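# Place upright loose cup upside down onto empty fixture plug

## Task

Find the loose cup that is standing open end up, turn it so the open end faces down, and lower it onto the uncovered plug of the one fixture with no cup, pressing it fully down. Do not disturb the cups already sitting on the other fixtures, and release the gripper once the cup is seated.

## Robot and tools

Robot: two arms, left_arm and right_arm, each with a two-finger gripper. All positions in results use one scene frame: origin on the table top between the arms, +z up, +x out over the table, left_arm on the +y side. The names left and right do not refer to image sides. Arm bases: left_arm at (+0.002, +0.351, 0) m, right_arm at (+0.015, -0.303, 0) m. A gripper's fingers point along its own +z and close along its own y. The reported end_effector_position is the point between the finger pads, roughly 1 cm short of the fingertips. Printed positions can be a little wrong, worse at long reach.

Action rows. Every command row is one flat list of 14 numbers, each in [-1, 1]: dx, dy, dz, rx, ry, rz, opening for left_arm, then the same seven for right_arm. Both arms always appear even if one stays still. dx..rz are an offset (not a pose) in that gripper's own axes, measured from the gripper's measured pose at the start of the action (for the first action in a call, the pose in the last result). 1.0 equals 0.6 m of travel or 180 degrees of turn; rx, ry, rz form one rotation vector. Opening is absolute, not an offset: +1 fully open (0.094 m), -1 closed. Optionally 12 more numbers, each 0 to 1, scale joint stiffness: left_arm's 6 joints then right_arm's 6, base to wrist; they persist until changed.

execute_actions(actions): a list of actions; each action is a table of up to 15 rows, one row per 1/30 s step, the last row held for the remaining steps. Every row in an action is an offset from the same starting pose, not from the previous row. An empty list just returns state and images. Per step, the command is clipped to within 70 mm and 16 degrees of the measured pose, so large offsets need several actions; after an action an arm continues only to its last clipped pose.

move(target, speed, blocking): target is one 14-number row as above, offsets from the pose in the latest result showing one. Grippers travel straight lines, finishing together, 0.5 to 10 s. speed is m/s, 0.002 to 0.5 (default 0.25); turning is capped at twice that in rad/s. Openings are sent at the start. Paths do not avoid obstacles or the other arm, and grippers can lag, stray or overshoot speed. With blocking=false you get a result after 0.5 s; further moves or actions are refused until a result shows the move ended (use wait or stop). The result adds a move: line with the ending (done, off_target, moving, held, fault) and limits (paced = pose clipped; held = steps blocked, after which the arm may jump quickly), plus each gripper's distance from target.

wait(seconds): 0 to 10; the arms keep their last command and a running move continues. stop(): brakes a running move; it needs stopping room. zoom_image(camera, region): region [x0, y0, x1, y1] in pixels of one camera's latest image, at most 504 by 504; cameras cam_head_left, cam_head_right, cam_high, cam_low, cam_left_wrist, cam_right_wrist, all 504x504. read_manual(section) only returns licence text. finished_scene(scene) ends the scene irreversibly after the robot holds its last command; the cup must stay seated.

Results: a state line per arm with end_effector_position (m) and end_effector_quat_wxyz; Hand target lines (where the controller now drives each gripper); Joint positions (last value is measured opening in m); grip_measured (opening on the command scale, each gripper off by up to ~1 mm). Step readings list positions at some steps; HELD marks steps where that arm was held back. pose unreachable means the clearance check altered or blocked that arm's command. FAULT lines mark arm stops; MOTOR HOT warns from 75 °C, at 90 °C the arm stops 10 s, at 100 °C it goes limp and falls. Camera calibration gives intrinsics and world-to-camera transforms for projecting points.

Practical points: arms usually end a centimetre or more low; to hold an arm still, send the correction back to its wanted pose in the first call of a reply and zeros afterward, raising the aim if it still sags. To grip, command an opening about 0.03 below grip_measured; less squeezes gently. Pads can spike in force on first contact. The robot keeps acting on the last command while you think, so keep held loads short to limit heating. Avoid: knocking anything off the table (fails the task), bumping the seated cups on other fixtures, the two arms colliding or pressing each other, fast contacts, overshooting targets into the fixture (harder press), and dropping or slamming the cup. A brief external tug on the held cup or a shove to loose objects may occur.

Each tool is called after ">>>" by a JSON object that holds its "fn" and its "kwargs".

## Session

>>> {"fn": "execute_actions", "kwargs": {"actions": []}}

Scene clock: 0.00 s.
left_arm: end_effector_position=(+0.2012, +0.2456, +0.1862) grip_measured=+1.000 end_effector_quat_wxyz=(+0.385, +0.455, +0.797, +0.095) | right_arm: end_effector_position=(+0.2881, -0.1237, +0.1536) grip_measured=+1.000 end_effector_quat_wxyz=(+0.159, +0.859, -0.077, +0.481)
Joint positions: left_arm=[-0.811  0.674  0.741 -0.884 -0.345  0.415  0.094] | right_arm=[ 1.167  1.577  1.045 -0.881  1.054 -1.981  0.094]
Joint velocities: left_arm=[-0.012 -0.007 -0.007 -0.051 -0.022 -0.066  0.   ] | right_arm=[-0.002 -0.002 -0.032 -0.022  0.037 -0.022  0.   ]
Hand target (left_arm): +0.203, +0.245, +0.193; +0.395, +0.450, +0.796, +0.093
Hand target (right_arm): +0.288, -0.125, +0.156; +0.162, +0.857, -0.076, +0.483
Joint stiffness scale: left_arm=[1. 1. 1. 1. 1. 1.] | right_arm=[1. 1. 1. 1. 1. 1.]

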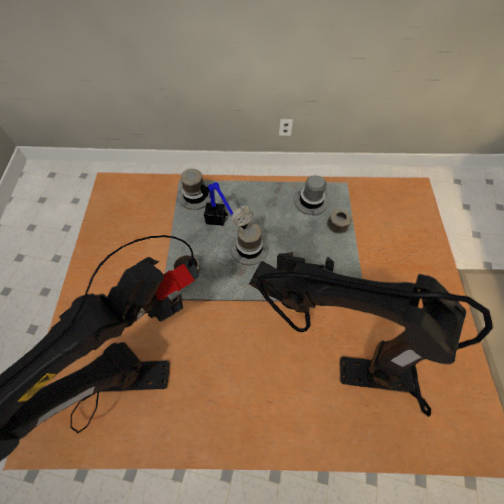

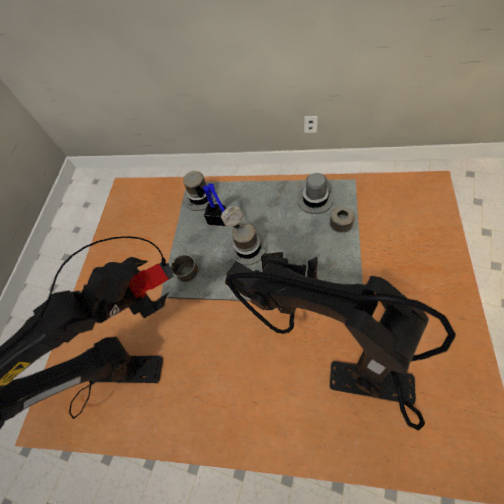

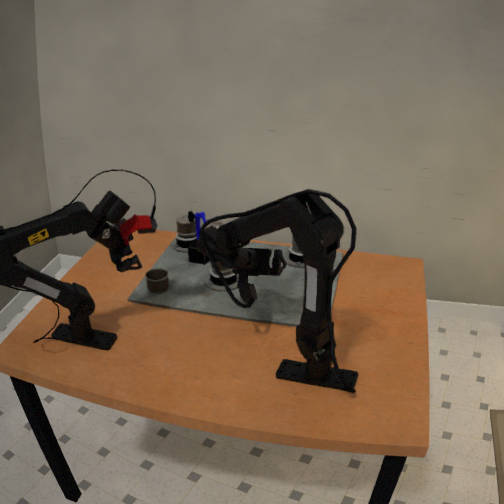

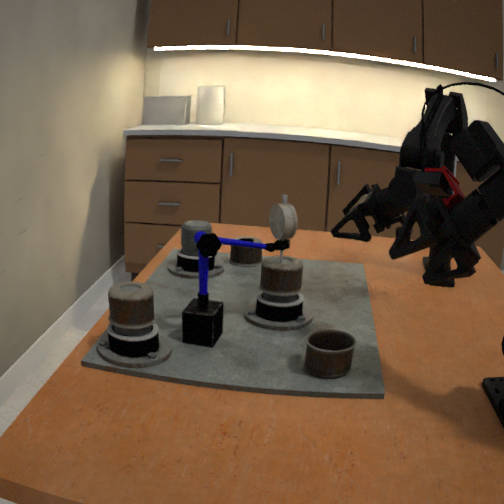

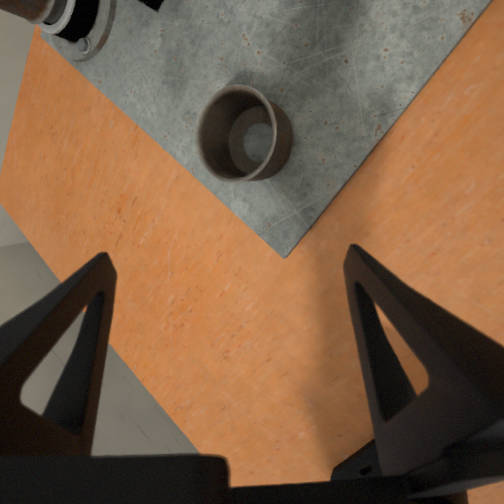

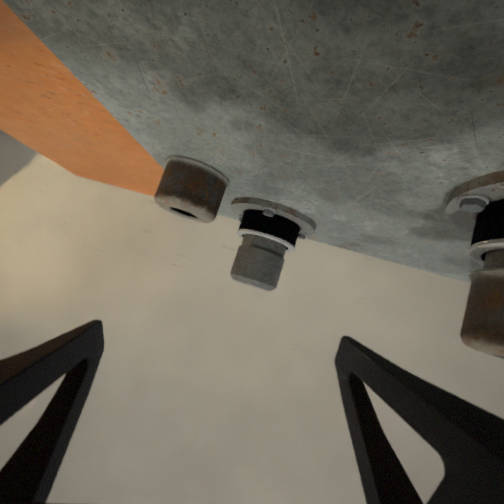

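>>> {"fn": "zoom_image", "kwargs": {"camera": "cam_head_right", "region": [150,160,380,310]}}

>>> {"fn": "zoom_image", "kwargs": {"camera": "cam_head_left", "region": [150,160,380,310]}}

>>> {"fn": "zoom_image", "kwargs": {"camera": "cam_low", "region": [80,190,400,410]}}

Region (150, 160, 380, 310) of cam_head_right's 504x504 image, scaled by 2.191, with more detail than that image has; it fills the top 329 rows of this view, and the rest is white.

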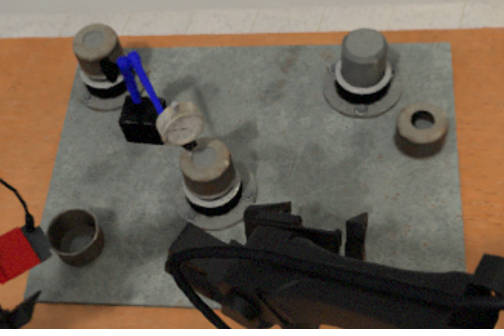

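Region (150, 160, 380, 310) of cam_head_left's 504x504 image, scaled by 2.191, with more detail than that image has; it fills the top 329 rows of this view, and the rest is white.

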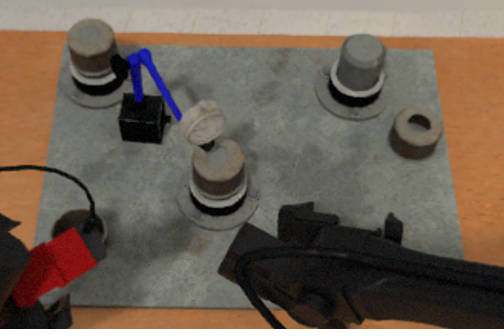

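Region (80, 190, 400, 410) of cam_low's 504x504 image, scaled by 1.575, with more detail than that image has; it fills the top 346 rows of this view, and the rest is white.

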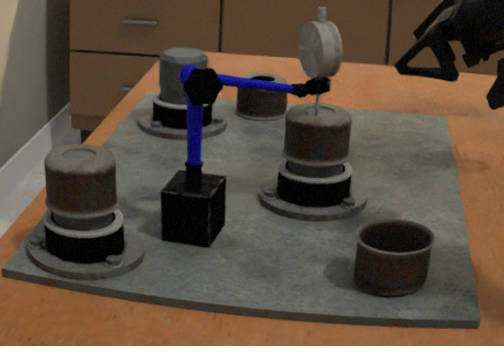

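>>> {"fn": "move", "kwargs": {"target": [0.005,0.037,0.158,0.107,0.242,-0.207,0,0.078,0.19,-0.128,0,0,0.65,1], "speed": 0.4}}

>>> {"fn": "move", "kwargs": {"target": [0,0,0,0,0,-0.5,-0.3,0,0,0,0,0,0.4,1], "speed": 0.4}}

Scene clock: 12.33 s.
left_arm: end_effector_position=(+0.2756, +0.2416, +0.1239) grip_measured=+0.002 end_effector_quat_wxyz=(-0.005, +0.183, +0.983, +0.015) | right_arm: end_effector_position=(+0.2218, -0.2050, +0.2463) grip_measured=+1.000 end_effector_quat_wxyz=(+0.316, -0.390, +0.773, -0.389)
Joint positions: left_arm=[-0.45   1.672  1.396 -1.31  -0.028 -0.031  0.047] | right_arm=[ 1.275  1.218  1.132 -1.538  1.049  0.277  0.094]
Joint velocities: left_arm=[-0.012  0.017 -0.012 -0.007 -0.007 -0.022 -0.001] | right_arm=[-0.007  0.002  0.012  0.022 -0.022  0.037  0.   ]
Hand target (left_arm): +0.280, +0.242, +0.130; +0.000, +0.175, +0.985, +0.009
Hand target (right_arm): +0.222, -0.202, +0.254; +0.328, -0.384, +0.773, -0.385
Off the commanded pose (left_arm): 0.009 m, 2 deg.
Off the commanded pose (right_arm): 0.008 m, 1 deg.
Joint stiffness scale: left_arm=[1. 1. 1. 1. 1. 1.] | right_arm=[1. 1. 1. 1. 1. 1.]
move: done
camera_calibration (this result's frames):
cam_left_wrist: T_world_to_cam=[[-0.354655, -0.934941, 0.0102942, 0.317966], [-0.634235, 0.248647, 0.732066, 0.0327016], [-0.686998, 0.253102, -0.681156, 0.337308], [0, 0, 0, 1]] pos_world=[0.365239, 0.203775, 0.202546]
cam_right_wrist: T_world_to_cam=[[0.395022, -0.263392, 0.880103, -0.369534], [-0.746167, -0.650846, 0.140126, 0.0392614], [0.535903, -0.712057, -0.453633, -0.0344759], [0, 0, 0, 1]] pos_world=[0.193746, -0.0963279, 0.304087]

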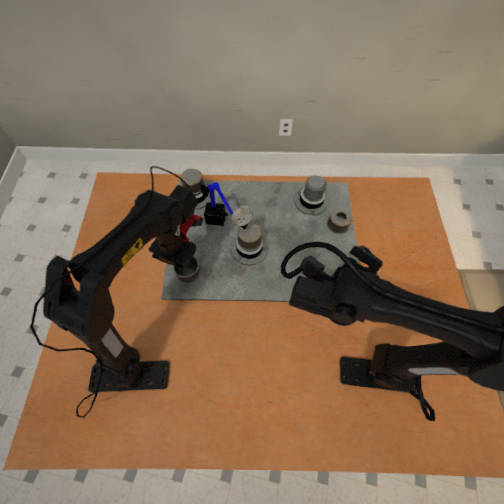

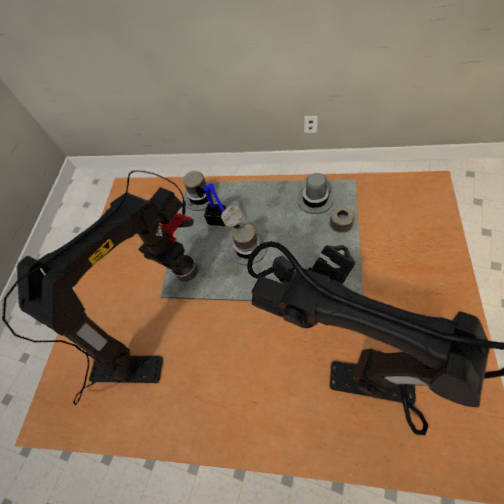

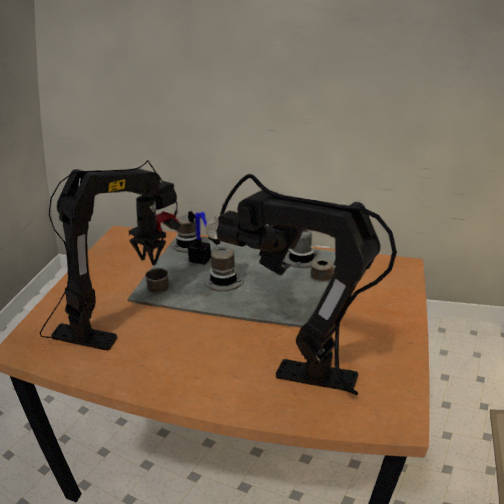

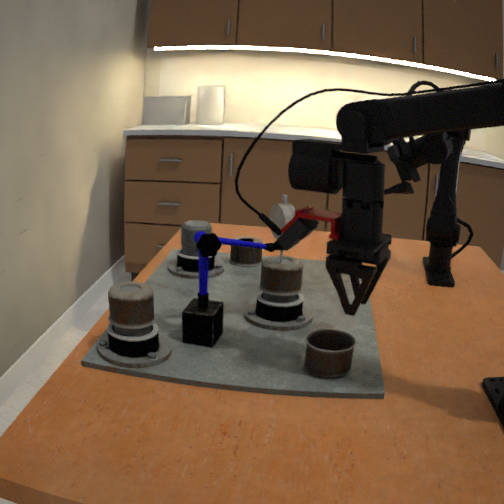

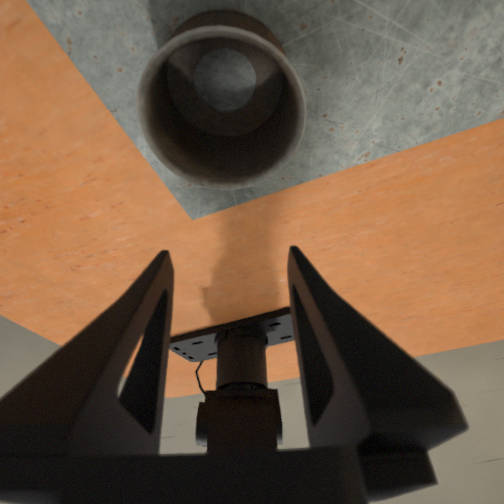

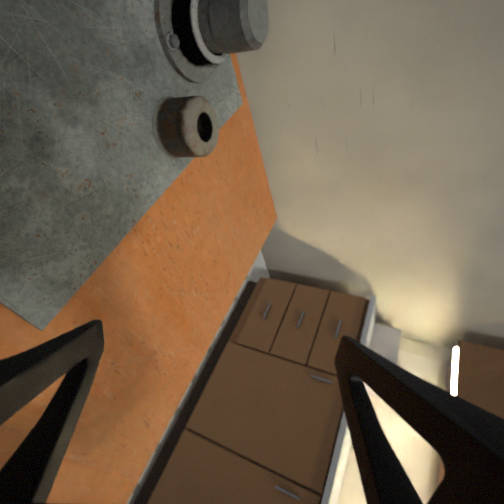

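Scene clock: 15.00 s.
left_arm: end_effector_position=(+0.2755, +0.2415, +0.1239) grip_measured=-0.298 end_effector_quat_wxyz=(+0.007, -0.562, +0.827, +0.014) | right_arm: end_effector_position=(+0.2208, -0.2041, +0.2442) grip_measured=+1.000 end_effector_quat_wxyz=(+0.478, +0.135, +0.858, -0.129)
Joint positions: left_arm=[-0.45   1.672  1.396 -1.31  -0.027 -1.594  0.033] | right_arm=[ 1.275  1.218  1.132 -1.535  1.036  1.522  0.094]
Joint velocities: left_arm=[ 0.002  0.002 -0.007 -0.022 -0.022 -0.037 -0.002] | right_arm=[-0.017  0.007  0.007 -0.007  0.022 -0.022  0.   ]
Hand target (left_arm): +0.276, +0.242, +0.124; +0.008, -0.565, +0.825, +0.014
Hand target (right_arm): +0.222, -0.205, +0.246; +0.484, +0.139, +0.854, -0.129
Off the commanded pose (left_arm): 0.000 m, 0 deg.
Off the commanded pose (right_arm): 0.002 m, 1 deg.
Joint stiffness scale: left_arm=[1. 1. 1. 1. 1. 1.] | right_arm=[1. 1. 1. 1. 1. 1.]
move: done
camera_calibration (this result's frames):
cam_left_wrist: T_world_to_cam=[[0.931451, -0.363076, 0.0239979, -0.176285], [-0.274125, -0.656823, 0.702452, 0.155792], [-0.239281, -0.660878, -0.711326, 0.438378], [0, 0, 0, 1]] pos_world=[0.311802, 0.328038, 0.206624]
cam_right_wrist: T_world_to_cam=[[-0.308408, -0.924728, 0.223076, -0.186315], [-0.829823, 0.146889, -0.538347, 0.386425], [0.465057, -0.351144, -0.812662, 0.142699], [0, 0, 0, 1]] pos_world=[0.19684, -0.178945, 0.365559]

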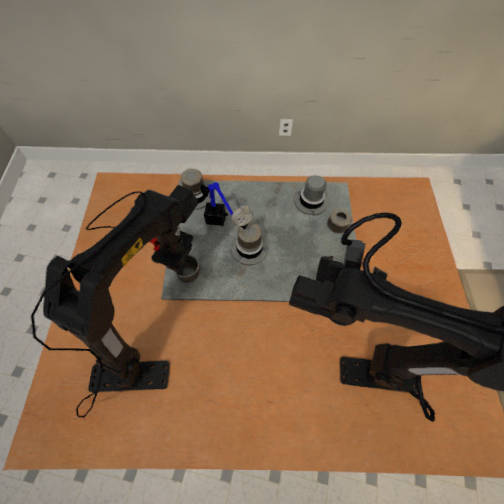

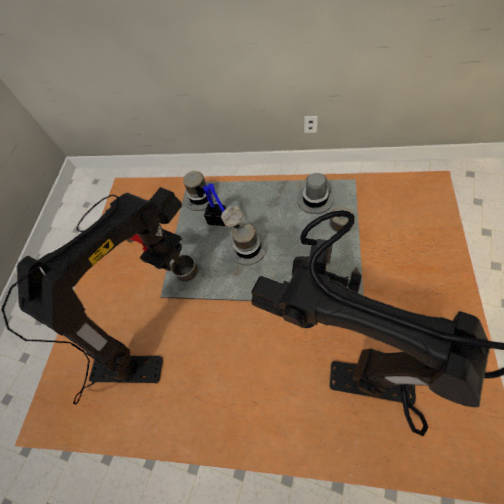

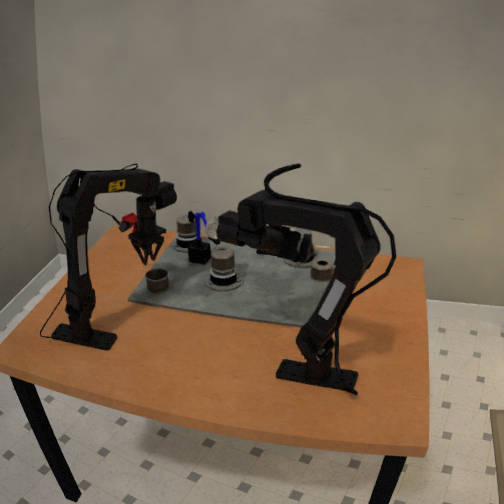

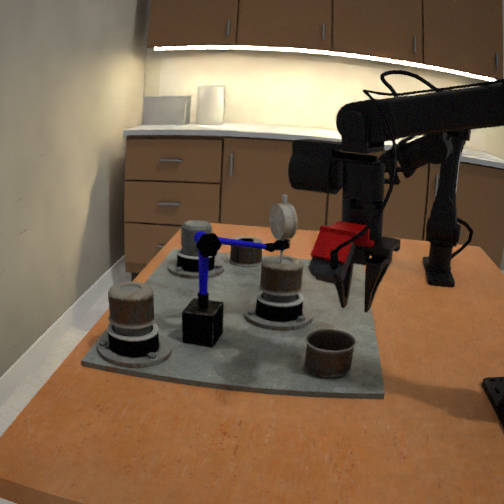

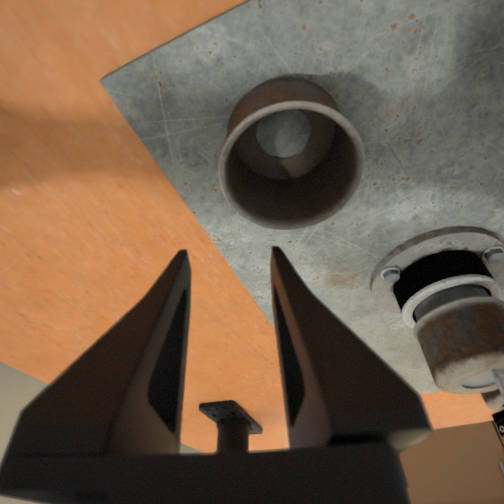

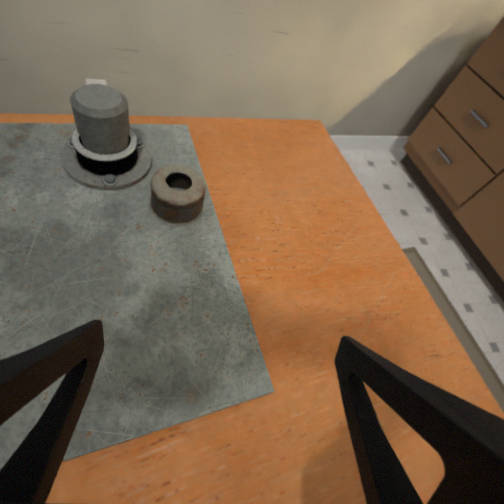

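>>> {"fn": "move", "kwargs": {"target": [0,0.01,0.125,0,0,0,-0.3,0.1,0.227,-0.03,0.006,0.494,0.152,1], "speed": 0.3}}

Scene clock: 20.03 s.
left_arm: end_effector_position=(+0.2677, +0.2448, +0.0524) grip_measured=-0.298 end_effector_quat_wxyz=(+0.008, -0.563, +0.827, +0.013) | right_arm: end_effector_position=(+0.2196, -0.0659, +0.1818) grip_measured=+1.000 end_effector_quat_wxyz=(-0.227, +0.380, +0.891, +0.098)
Joint positions: left_arm=[-0.45   1.687  1.124 -1.021 -0.027 -1.595  0.033] | right_arm=[ 0.678  1.771  1.653 -1.547 -0.492  1.366  0.094]
Joint velocities: left_arm=[ 0.002 -0.012  0.002  0.007  0.007 -0.051  0.001] | right_arm=[-0.002 -0.017 -0.007 -0.037  0.007 -0.022  0.   ]
Hand target (left_arm): +0.268, +0.246, +0.049; +0.007, -0.562, +0.827, +0.014
Hand target (right_arm): +0.222, -0.066, +0.186; -0.231, +0.380, +0.890, +0.101
Off the commanded pose (left_arm): 0.004 m, 0 deg.
Off the commanded pose (right_arm): 0.009 m, 2 deg.
Joint stiffness scale: left_arm=[1. 1. 1. 1. 1. 1.] | right_arm=[1. 1. 1. 1. 1. 1.]
joint sent to its limit (right arm) — the command would take joint 4 (wrist pitch) past its lower limit, so that joint was sent only as far as its limit.
move: done
camera_calibration (this result's frames):
cam_left_wrist: T_world_to_cam=[[0.93182, -0.361992, 0.0259356, -0.166532], [-0.274633, -0.656618, 0.702446, 0.206117], [-0.23725, -0.661676, -0.711265, 0.387491], [0, 0, 0, 1]] pos_world=[0.303716, 0.331451, 0.135142]
cam_right_wrist: T_world_to_cam=[[-0.62146, -0.782407, -0.040342, 0.0810473], [-0.482402, 0.341578, 0.806606, 0.023573], [-0.617314, 0.520734, -0.589712, 0.395662], [0, 0, 0, 1]] pos_world=[0.305987, -0.150674, 0.217582]

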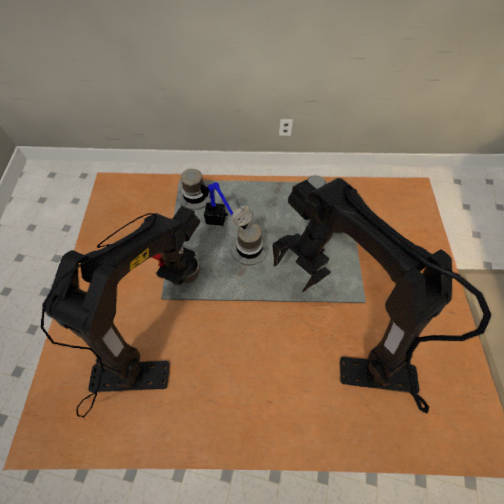

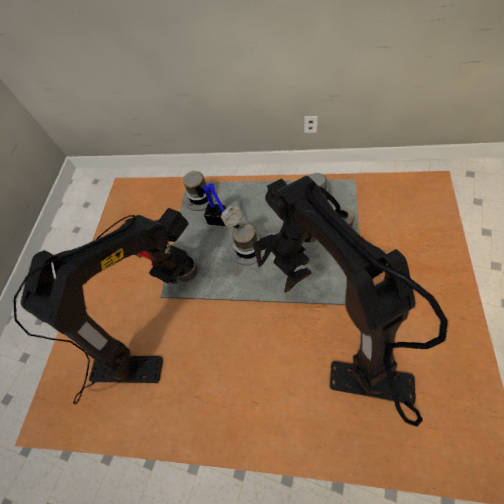

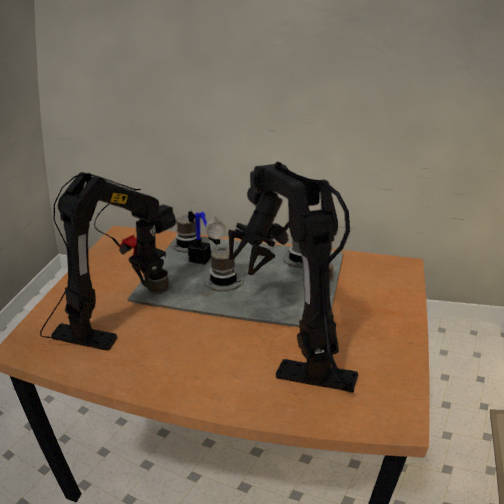

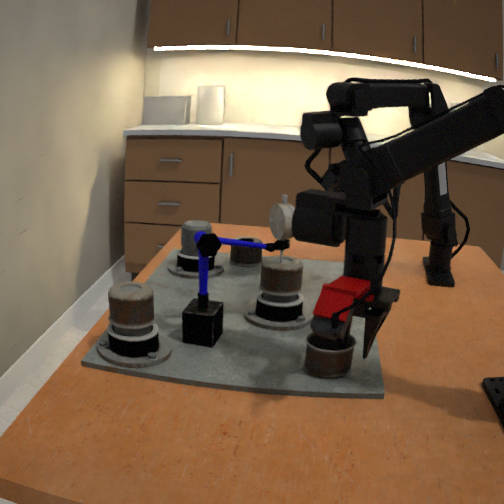

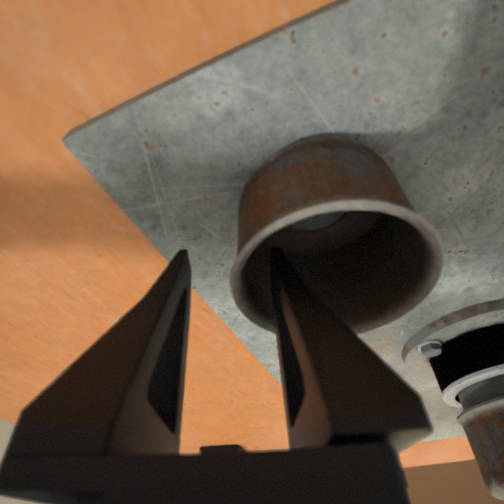

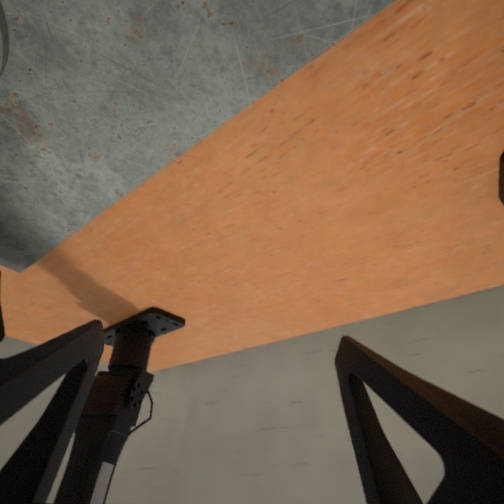

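>>> {"fn": "move", "kwargs": {"target": [0,-0.006,0.03,0,0,0,-0.3,0,0,0,0,0,0,1], "speed": 0.05}}

>>> {"fn": "move", "kwargs": {"target": [0,0,0,0,0,0,-1,0,0,0,0,0,0,1]}}

>>> {"fn": "move", "kwargs": {"target": [0,0,-0.12,0,0,0,-1,0,0,0,0,0,0,1], "speed": 0.1}}

Scene clock: 21.43 s.
left_arm: end_effector_position=(+0.2702, +0.2437, +0.0374) grip_measured=-0.298 end_effector_quat_wxyz=(+0.008, -0.563, +0.827, +0.013) | right_arm: end_effector_position=(+0.2194, -0.0656, +0.1819) grip_measured=+1.000 end_effector_quat_wxyz=(-0.228, +0.380, +0.891, +0.099)
Joint positions: left_arm=[-0.45   1.717  1.095 -0.962 -0.027 -1.595  0.033] | right_arm=[ 0.678  1.771  1.653 -1.547 -0.494  1.366  0.094]
Joint velocities: left_arm=[-0.007  0.002 -0.007  0.007 -0.007  0.022  0.   ] | right_arm=[-0.002 -0.007  0.002 -0.022 -0.022 -0.051  0.   ]
Hand target (left_arm): +0.271, +0.244, +0.035; +0.008, -0.563, +0.827, +0.013
Hand target (right_arm): +0.220, -0.066, +0.182; -0.227, +0.380, +0.891, +0.098
Off the commanded pose (left_arm): 0.003 m, 0 deg.
Off the commanded pose (right_arm): 0.000 m, 0 deg.
Joint stiffness scale: left_arm=[1. 1. 1. 1. 1. 1.] | right_arm=[1. 1. 1. 1. 1. 1.]
move: done
camera_calibration (this result's frames):
cam_left_wrist: T_world_to_cam=[[0.93182, -0.361992, 0.0259356, -0.168876], [-0.274633, -0.656618, 0.702446, 0.216674], [-0.23725, -0.661676, -0.711265, 0.376689], [0, 0, 0, 1]] pos_world=[0.306238, 0.330386, 0.120104]
cam_right_wrist: T_world_to_cam=[[-0.62168, -0.782195, -0.0410473, 0.0813743], [-0.481313, 0.340149, 0.807859, 0.0226631], [-0.617941, 0.521987, -0.587945, 0.395399], [0, 0, 0, 1]] pos_world=[0.30583, -0.150451, 0.217504]

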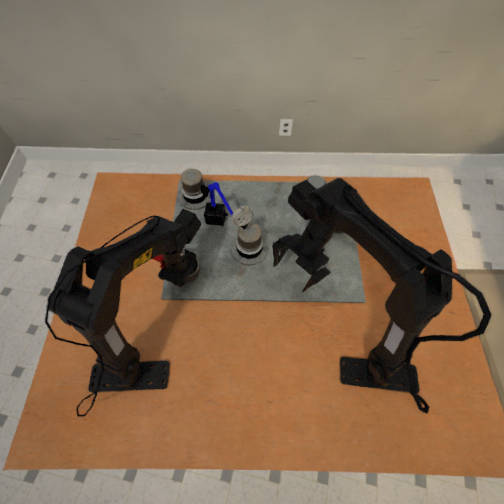

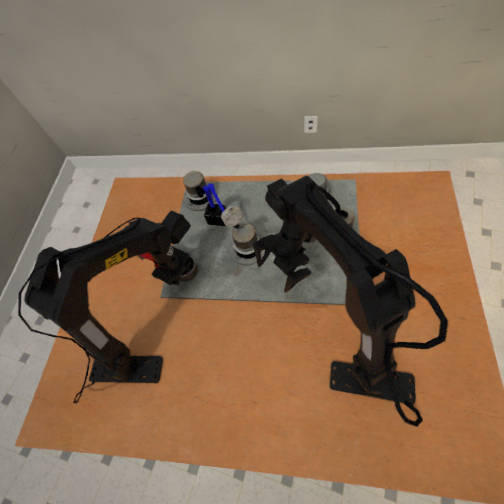

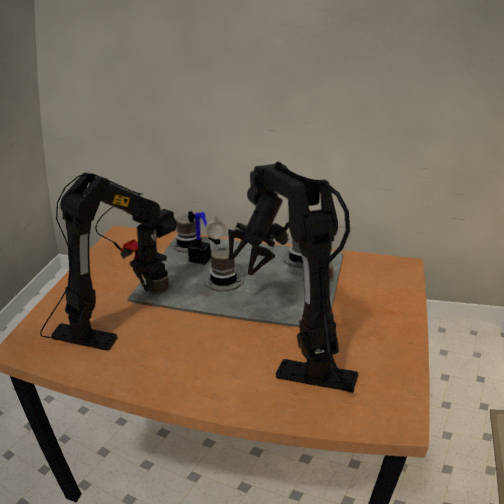

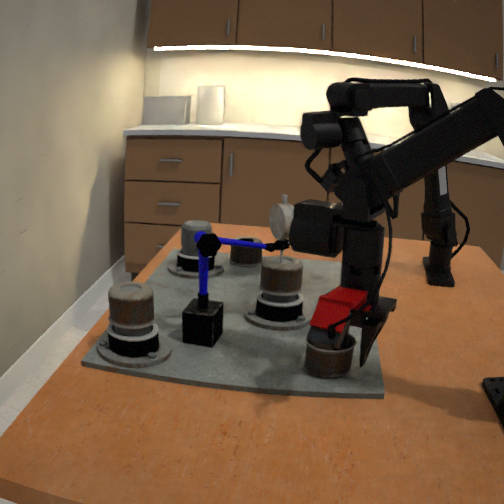

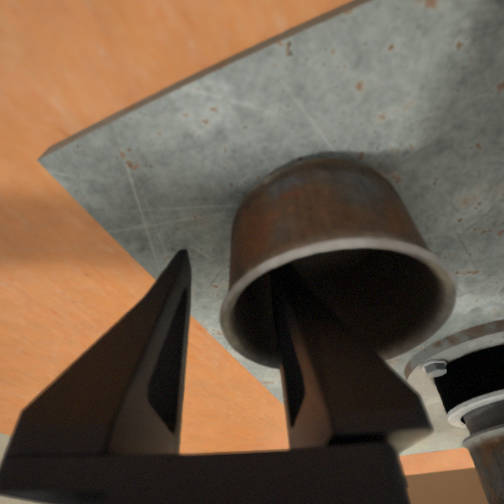

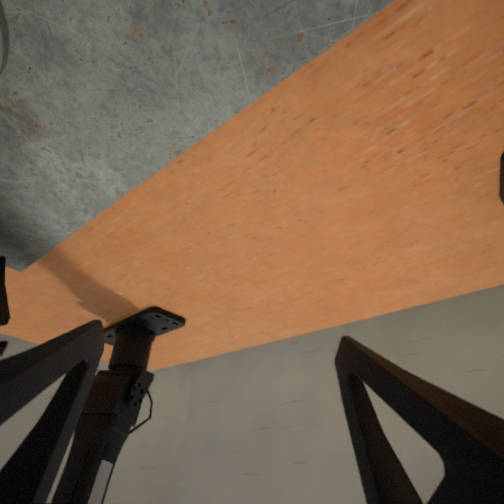

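Scene clock: 21.93 s.
left_arm: end_effector_position=(+0.2707, +0.2430, +0.0373) grip_measured=-0.905 end_effector_quat_wxyz=(+0.008, -0.563, +0.827, +0.011) | right_arm: end_effector_position=(+0.2194, -0.0656, +0.1819) grip_measured=+1.000 end_effector_quat_wxyz=(-0.228, +0.380, +0.891, +0.099)
Joint positions: left_arm=[-0.45   1.717  1.095 -0.959 -0.025 -1.595  0.004] | right_arm=[ 0.678  1.771  1.653 -1.547 -0.494  1.366  0.094]
Joint velocities: left_arm=[-0.007  0.017 -0.017 -0.007 -0.066 -0.007 -0.   ] | right_arm=[ 0.002  0.007  0.012 -0.051  0.037  0.007  0.   ]
Hand target (left_arm): +0.270, +0.244, +0.037; +0.008, -0.563, +0.827, +0.013
Hand target (right_arm): +0.219, -0.066, +0.182; -0.228, +0.380, +0.891, +0.099
Off the commanded pose (left_arm): 0.001 m, 0 deg.
Off the commanded pose (right_arm): 0.000 m, 0 deg.
Joint stiffness scale: left_arm=[1. 1. 1. 1. 1. 1.] | right_arm=[1. 1. 1. 1. 1. 1.]
move: done
camera_calibration (this result's frames):
cam_left_wrist: T_world_to_cam=[[0.931778, -0.361875, 0.0289183, -0.16975], [-0.275965, -0.654308, 0.704077, 0.216134], [-0.235867, -0.664024, -0.709534, 0.37649], [0, 0, 0, 1]] pos_world=[0.306616, 0.329989, 0.119866]
cam_right_wrist: T_world_to_cam=[[-0.62168, -0.782195, -0.0410473, 0.0813743], [-0.481313, 0.340149, 0.807859, 0.0226631], [-0.617941, 0.521987, -0.587945, 0.395399], [0, 0, 0, 1]] pos_world=[0.30583, -0.150451, 0.217504]

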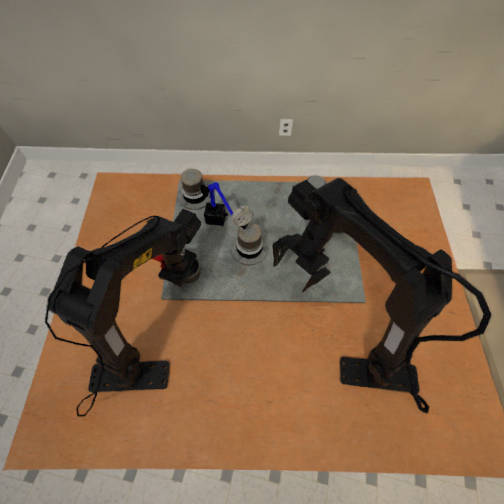

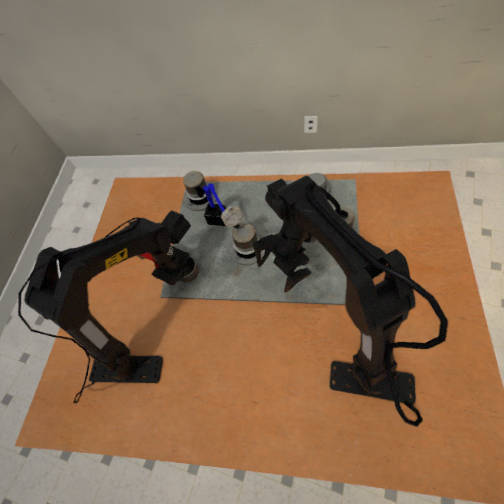

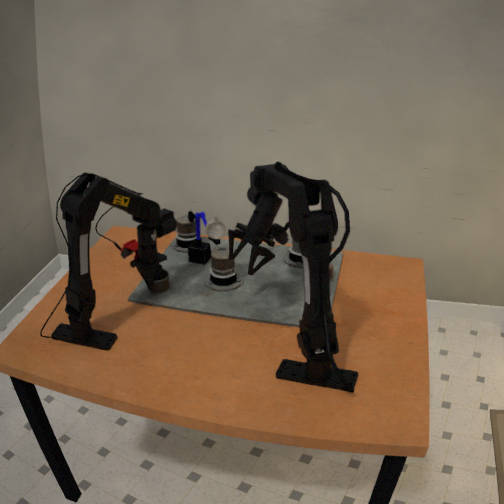

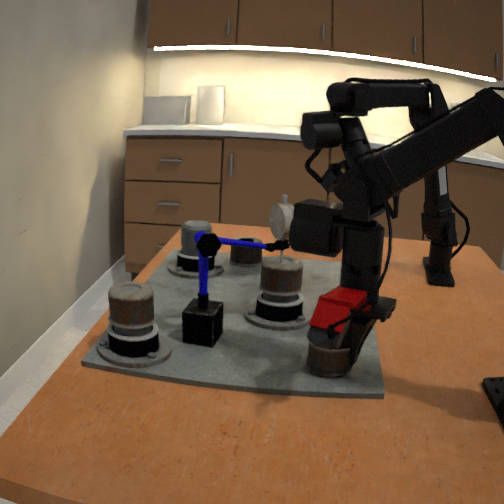

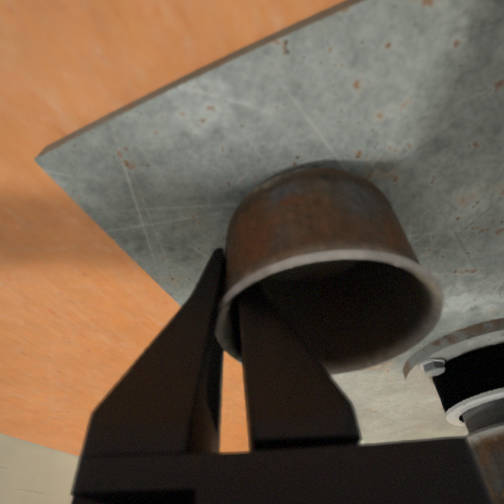

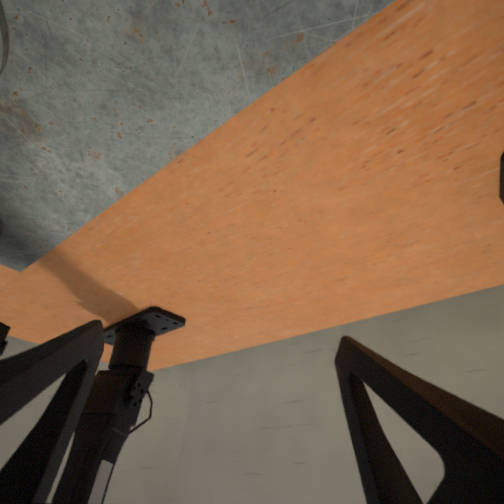

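Scene clock: 23.23 s.
left_arm: end_effector_position=(+0.2674, +0.2444, +0.0924) grip_measured=-0.905 end_effector_quat_wxyz=(-0.005, -0.562, +0.826, +0.031) | right_arm: end_effector_position=(+0.2194, -0.0656, +0.1819) grip_measured=+1.000 end_effector_quat_wxyz=(-0.228, +0.380, +0.891, +0.099)
Joint positions: left_arm=[-0.45   1.691  1.29  -1.228 -0.025 -1.595  0.004] | right_arm=[ 0.678  1.771  1.653 -1.547 -0.494  1.366  0.094]
Joint velocities: left_arm=[ 0.007 -0.017 -0.002 -0.081 -0.051 -0.022 -0.001] | right_arm=[-0.002 -0.002  0.017  0.081  0.037  0.007  0.   ]
Hand target (left_arm): +0.272, +0.242, +0.109; +0.007, -0.563, +0.827, +0.011
Hand target (right_arm): +0.219, -0.066, +0.182; -0.228, +0.380, +0.891, +0.099
Off the commanded pose (left_arm): 0.018 m, 3 deg.
Off the commanded pose (right_arm): 0.000 m, 0 deg.
Joint stiffness scale: left_arm=[1. 1. 1. 1. 1. 1.] | right_arm=[1. 1. 1. 1. 1. 1.]
move: off_target (left_arm)
camera_calibration (this result's frames):
cam_left_wrist: T_world_to_cam=[[0.932014, -0.361975, -0.0179782, -0.163464], [-0.245544, -0.667156, 0.703286, 0.172432], [-0.266566, -0.651058, -0.71068, 0.420866], [0, 0, 0, 1]] pos_world=[0.306879, 0.329878, 0.174893]
cam_right_wrist: T_world_to_cam=[[-0.62168, -0.782195, -0.0410473, 0.0813743], [-0.481313, 0.340149, 0.807859, 0.0226631], [-0.617941, 0.521987, -0.587945, 0.395399], [0, 0, 0, 1]] pos_world=[0.30583, -0.150451, 0.217504]

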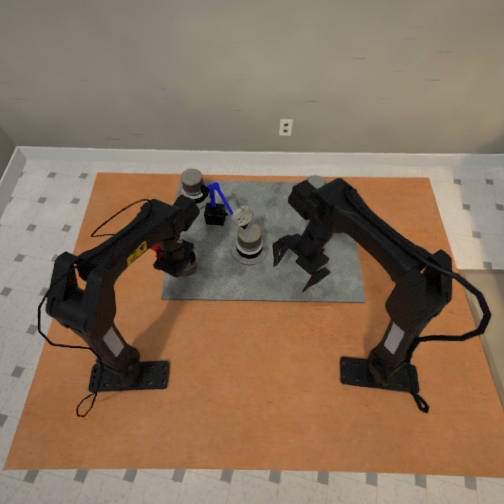

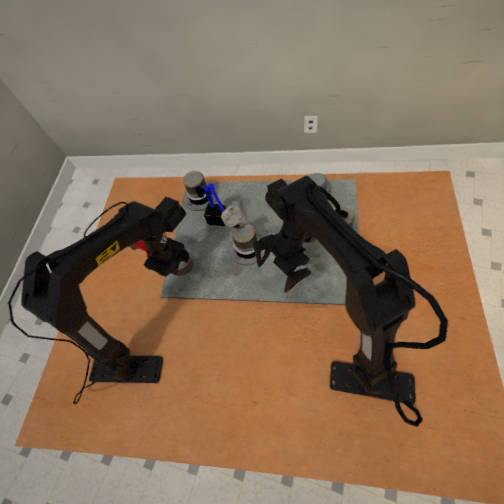

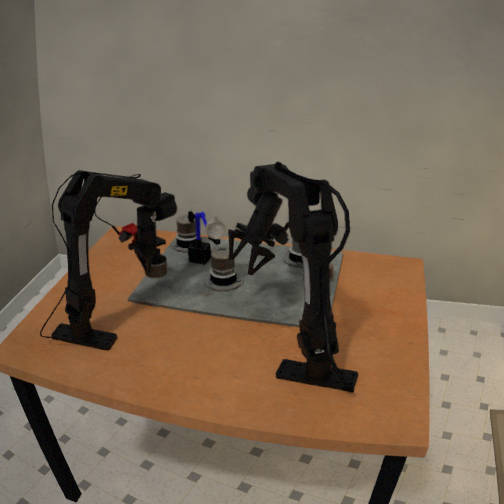

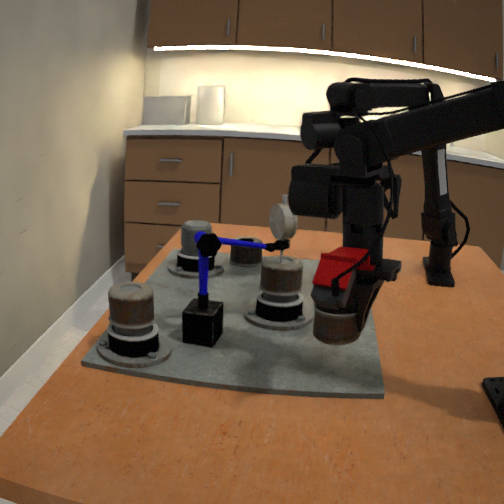

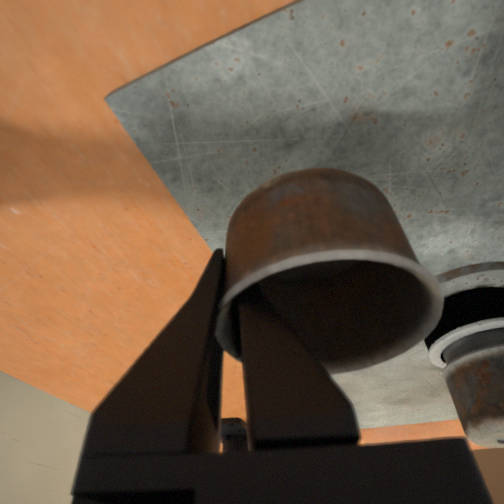

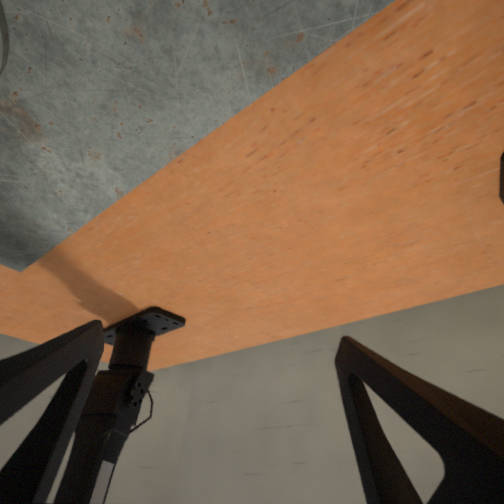

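>>> {"fn": "move", "kwargs": {"target": [0.447,-0.02,-0.018,0.52,0.107,0.099,-1,0,0,0,0,0,0,1], "speed": 0.2}}

Scene clock: 29.43 s.
left_arm: end_effector_position=(+0.1762, +0.0025, +0.0836) grip_measured=-0.904 end_effector_quat_wxyz=(+0.257, -0.288, +0.688, -0.615) | right_arm: end_effector_position=(+0.2194, -0.0656, +0.1819) grip_measured=+1.000 end_effector_quat_wxyz=(-0.228, +0.380, +0.891, +0.099)
Joint positions: left_arm=[-1.412  1.965  0.305  1.525 -0.578 -1.646  0.005] | right_arm=[ 0.678  1.771  1.653 -1.547 -0.494  1.366  0.094]
Joint velocities: left_arm=[ 0.002 -0.002  0.002  0.007 -0.007 -0.007  0.001] | right_arm=[ 0.002 -0.012  0.002 -0.037 -0.037  0.007  0.   ]
Hand target (left_arm): +0.177, -0.005, +0.103; +0.257, -0.291, +0.660, -0.643
Hand target (right_arm): +0.219, -0.066, +0.182; -0.228, +0.380, +0.891, +0.099
Off the commanded pose (left_arm): 0.018 m, 8 deg.
Off the commanded pose (right_arm): 0.000 m, 0 deg.
Joint stiffness scale: left_arm=[1. 1. 1. 1. 1. 1.] | right_arm=[1. 1. 1. 1. 1. 1.]
joint sent to its limit (left arm) — the command would take joint 4 (wrist pitch) past its upper limit, so that joint was sent only as far as its limit.
move: off_target (left_arm)
camera_calibration (this result's frames):
cam_left_wrist: T_world_to_cam=[[0.0573286, -0.0467222, 0.997261, -0.09768], [-0.998229, 0.0131949, 0.0580024, 0.179726], [-0.0158688, -0.998821, -0.045883, 0.133932], [0, 0, 0, 1]] pos_world=[0.187133, 0.126838, 0.0931332]
cam_right_wrist: T_world_to_cam=[[-0.62168, -0.782195, -0.0410473, 0.0813743], [-0.481313, 0.340149, 0.807859, 0.0226631], [-0.617941, 0.521987, -0.587945, 0.395399], [0, 0, 0, 1]] pos_world=[0.30583, -0.150451, 0.217504]

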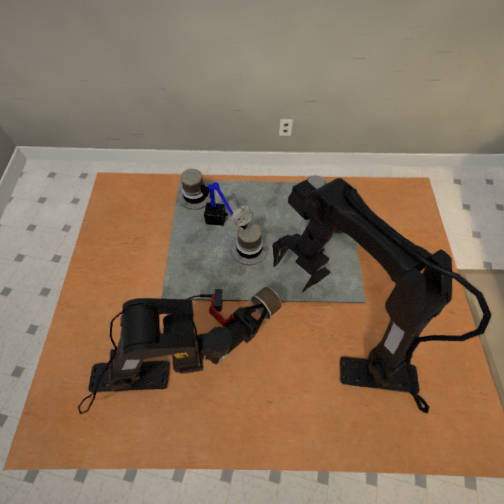

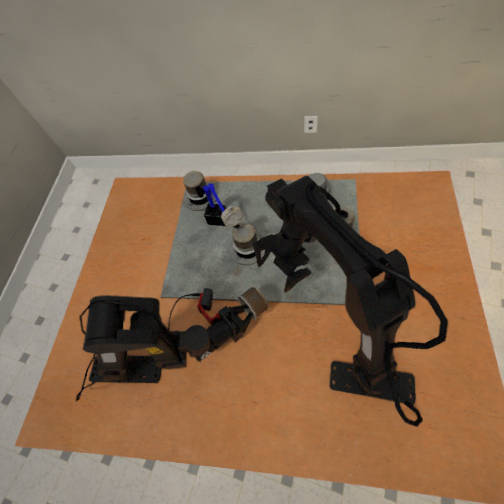

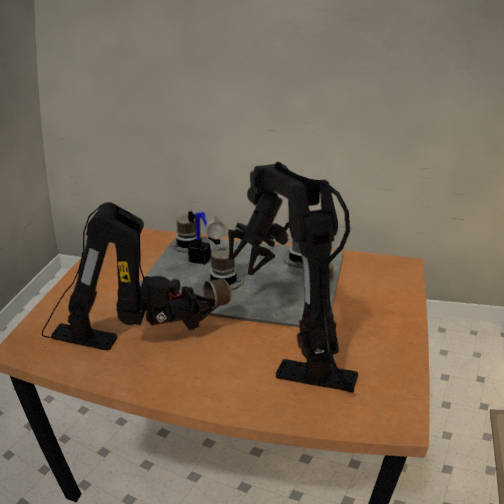

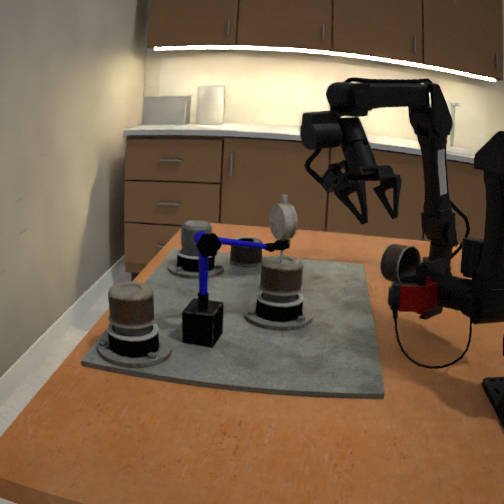

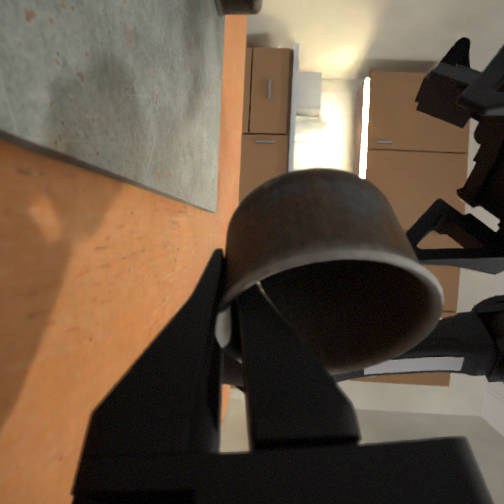

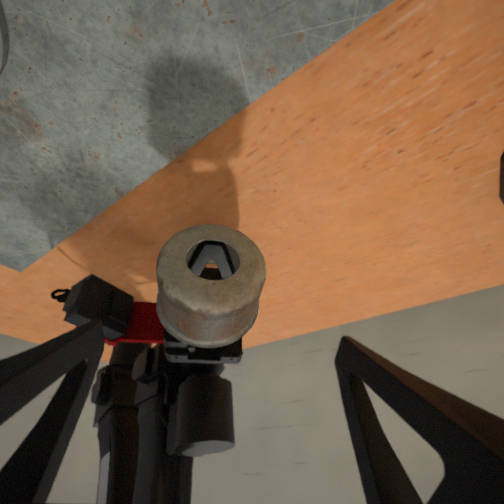

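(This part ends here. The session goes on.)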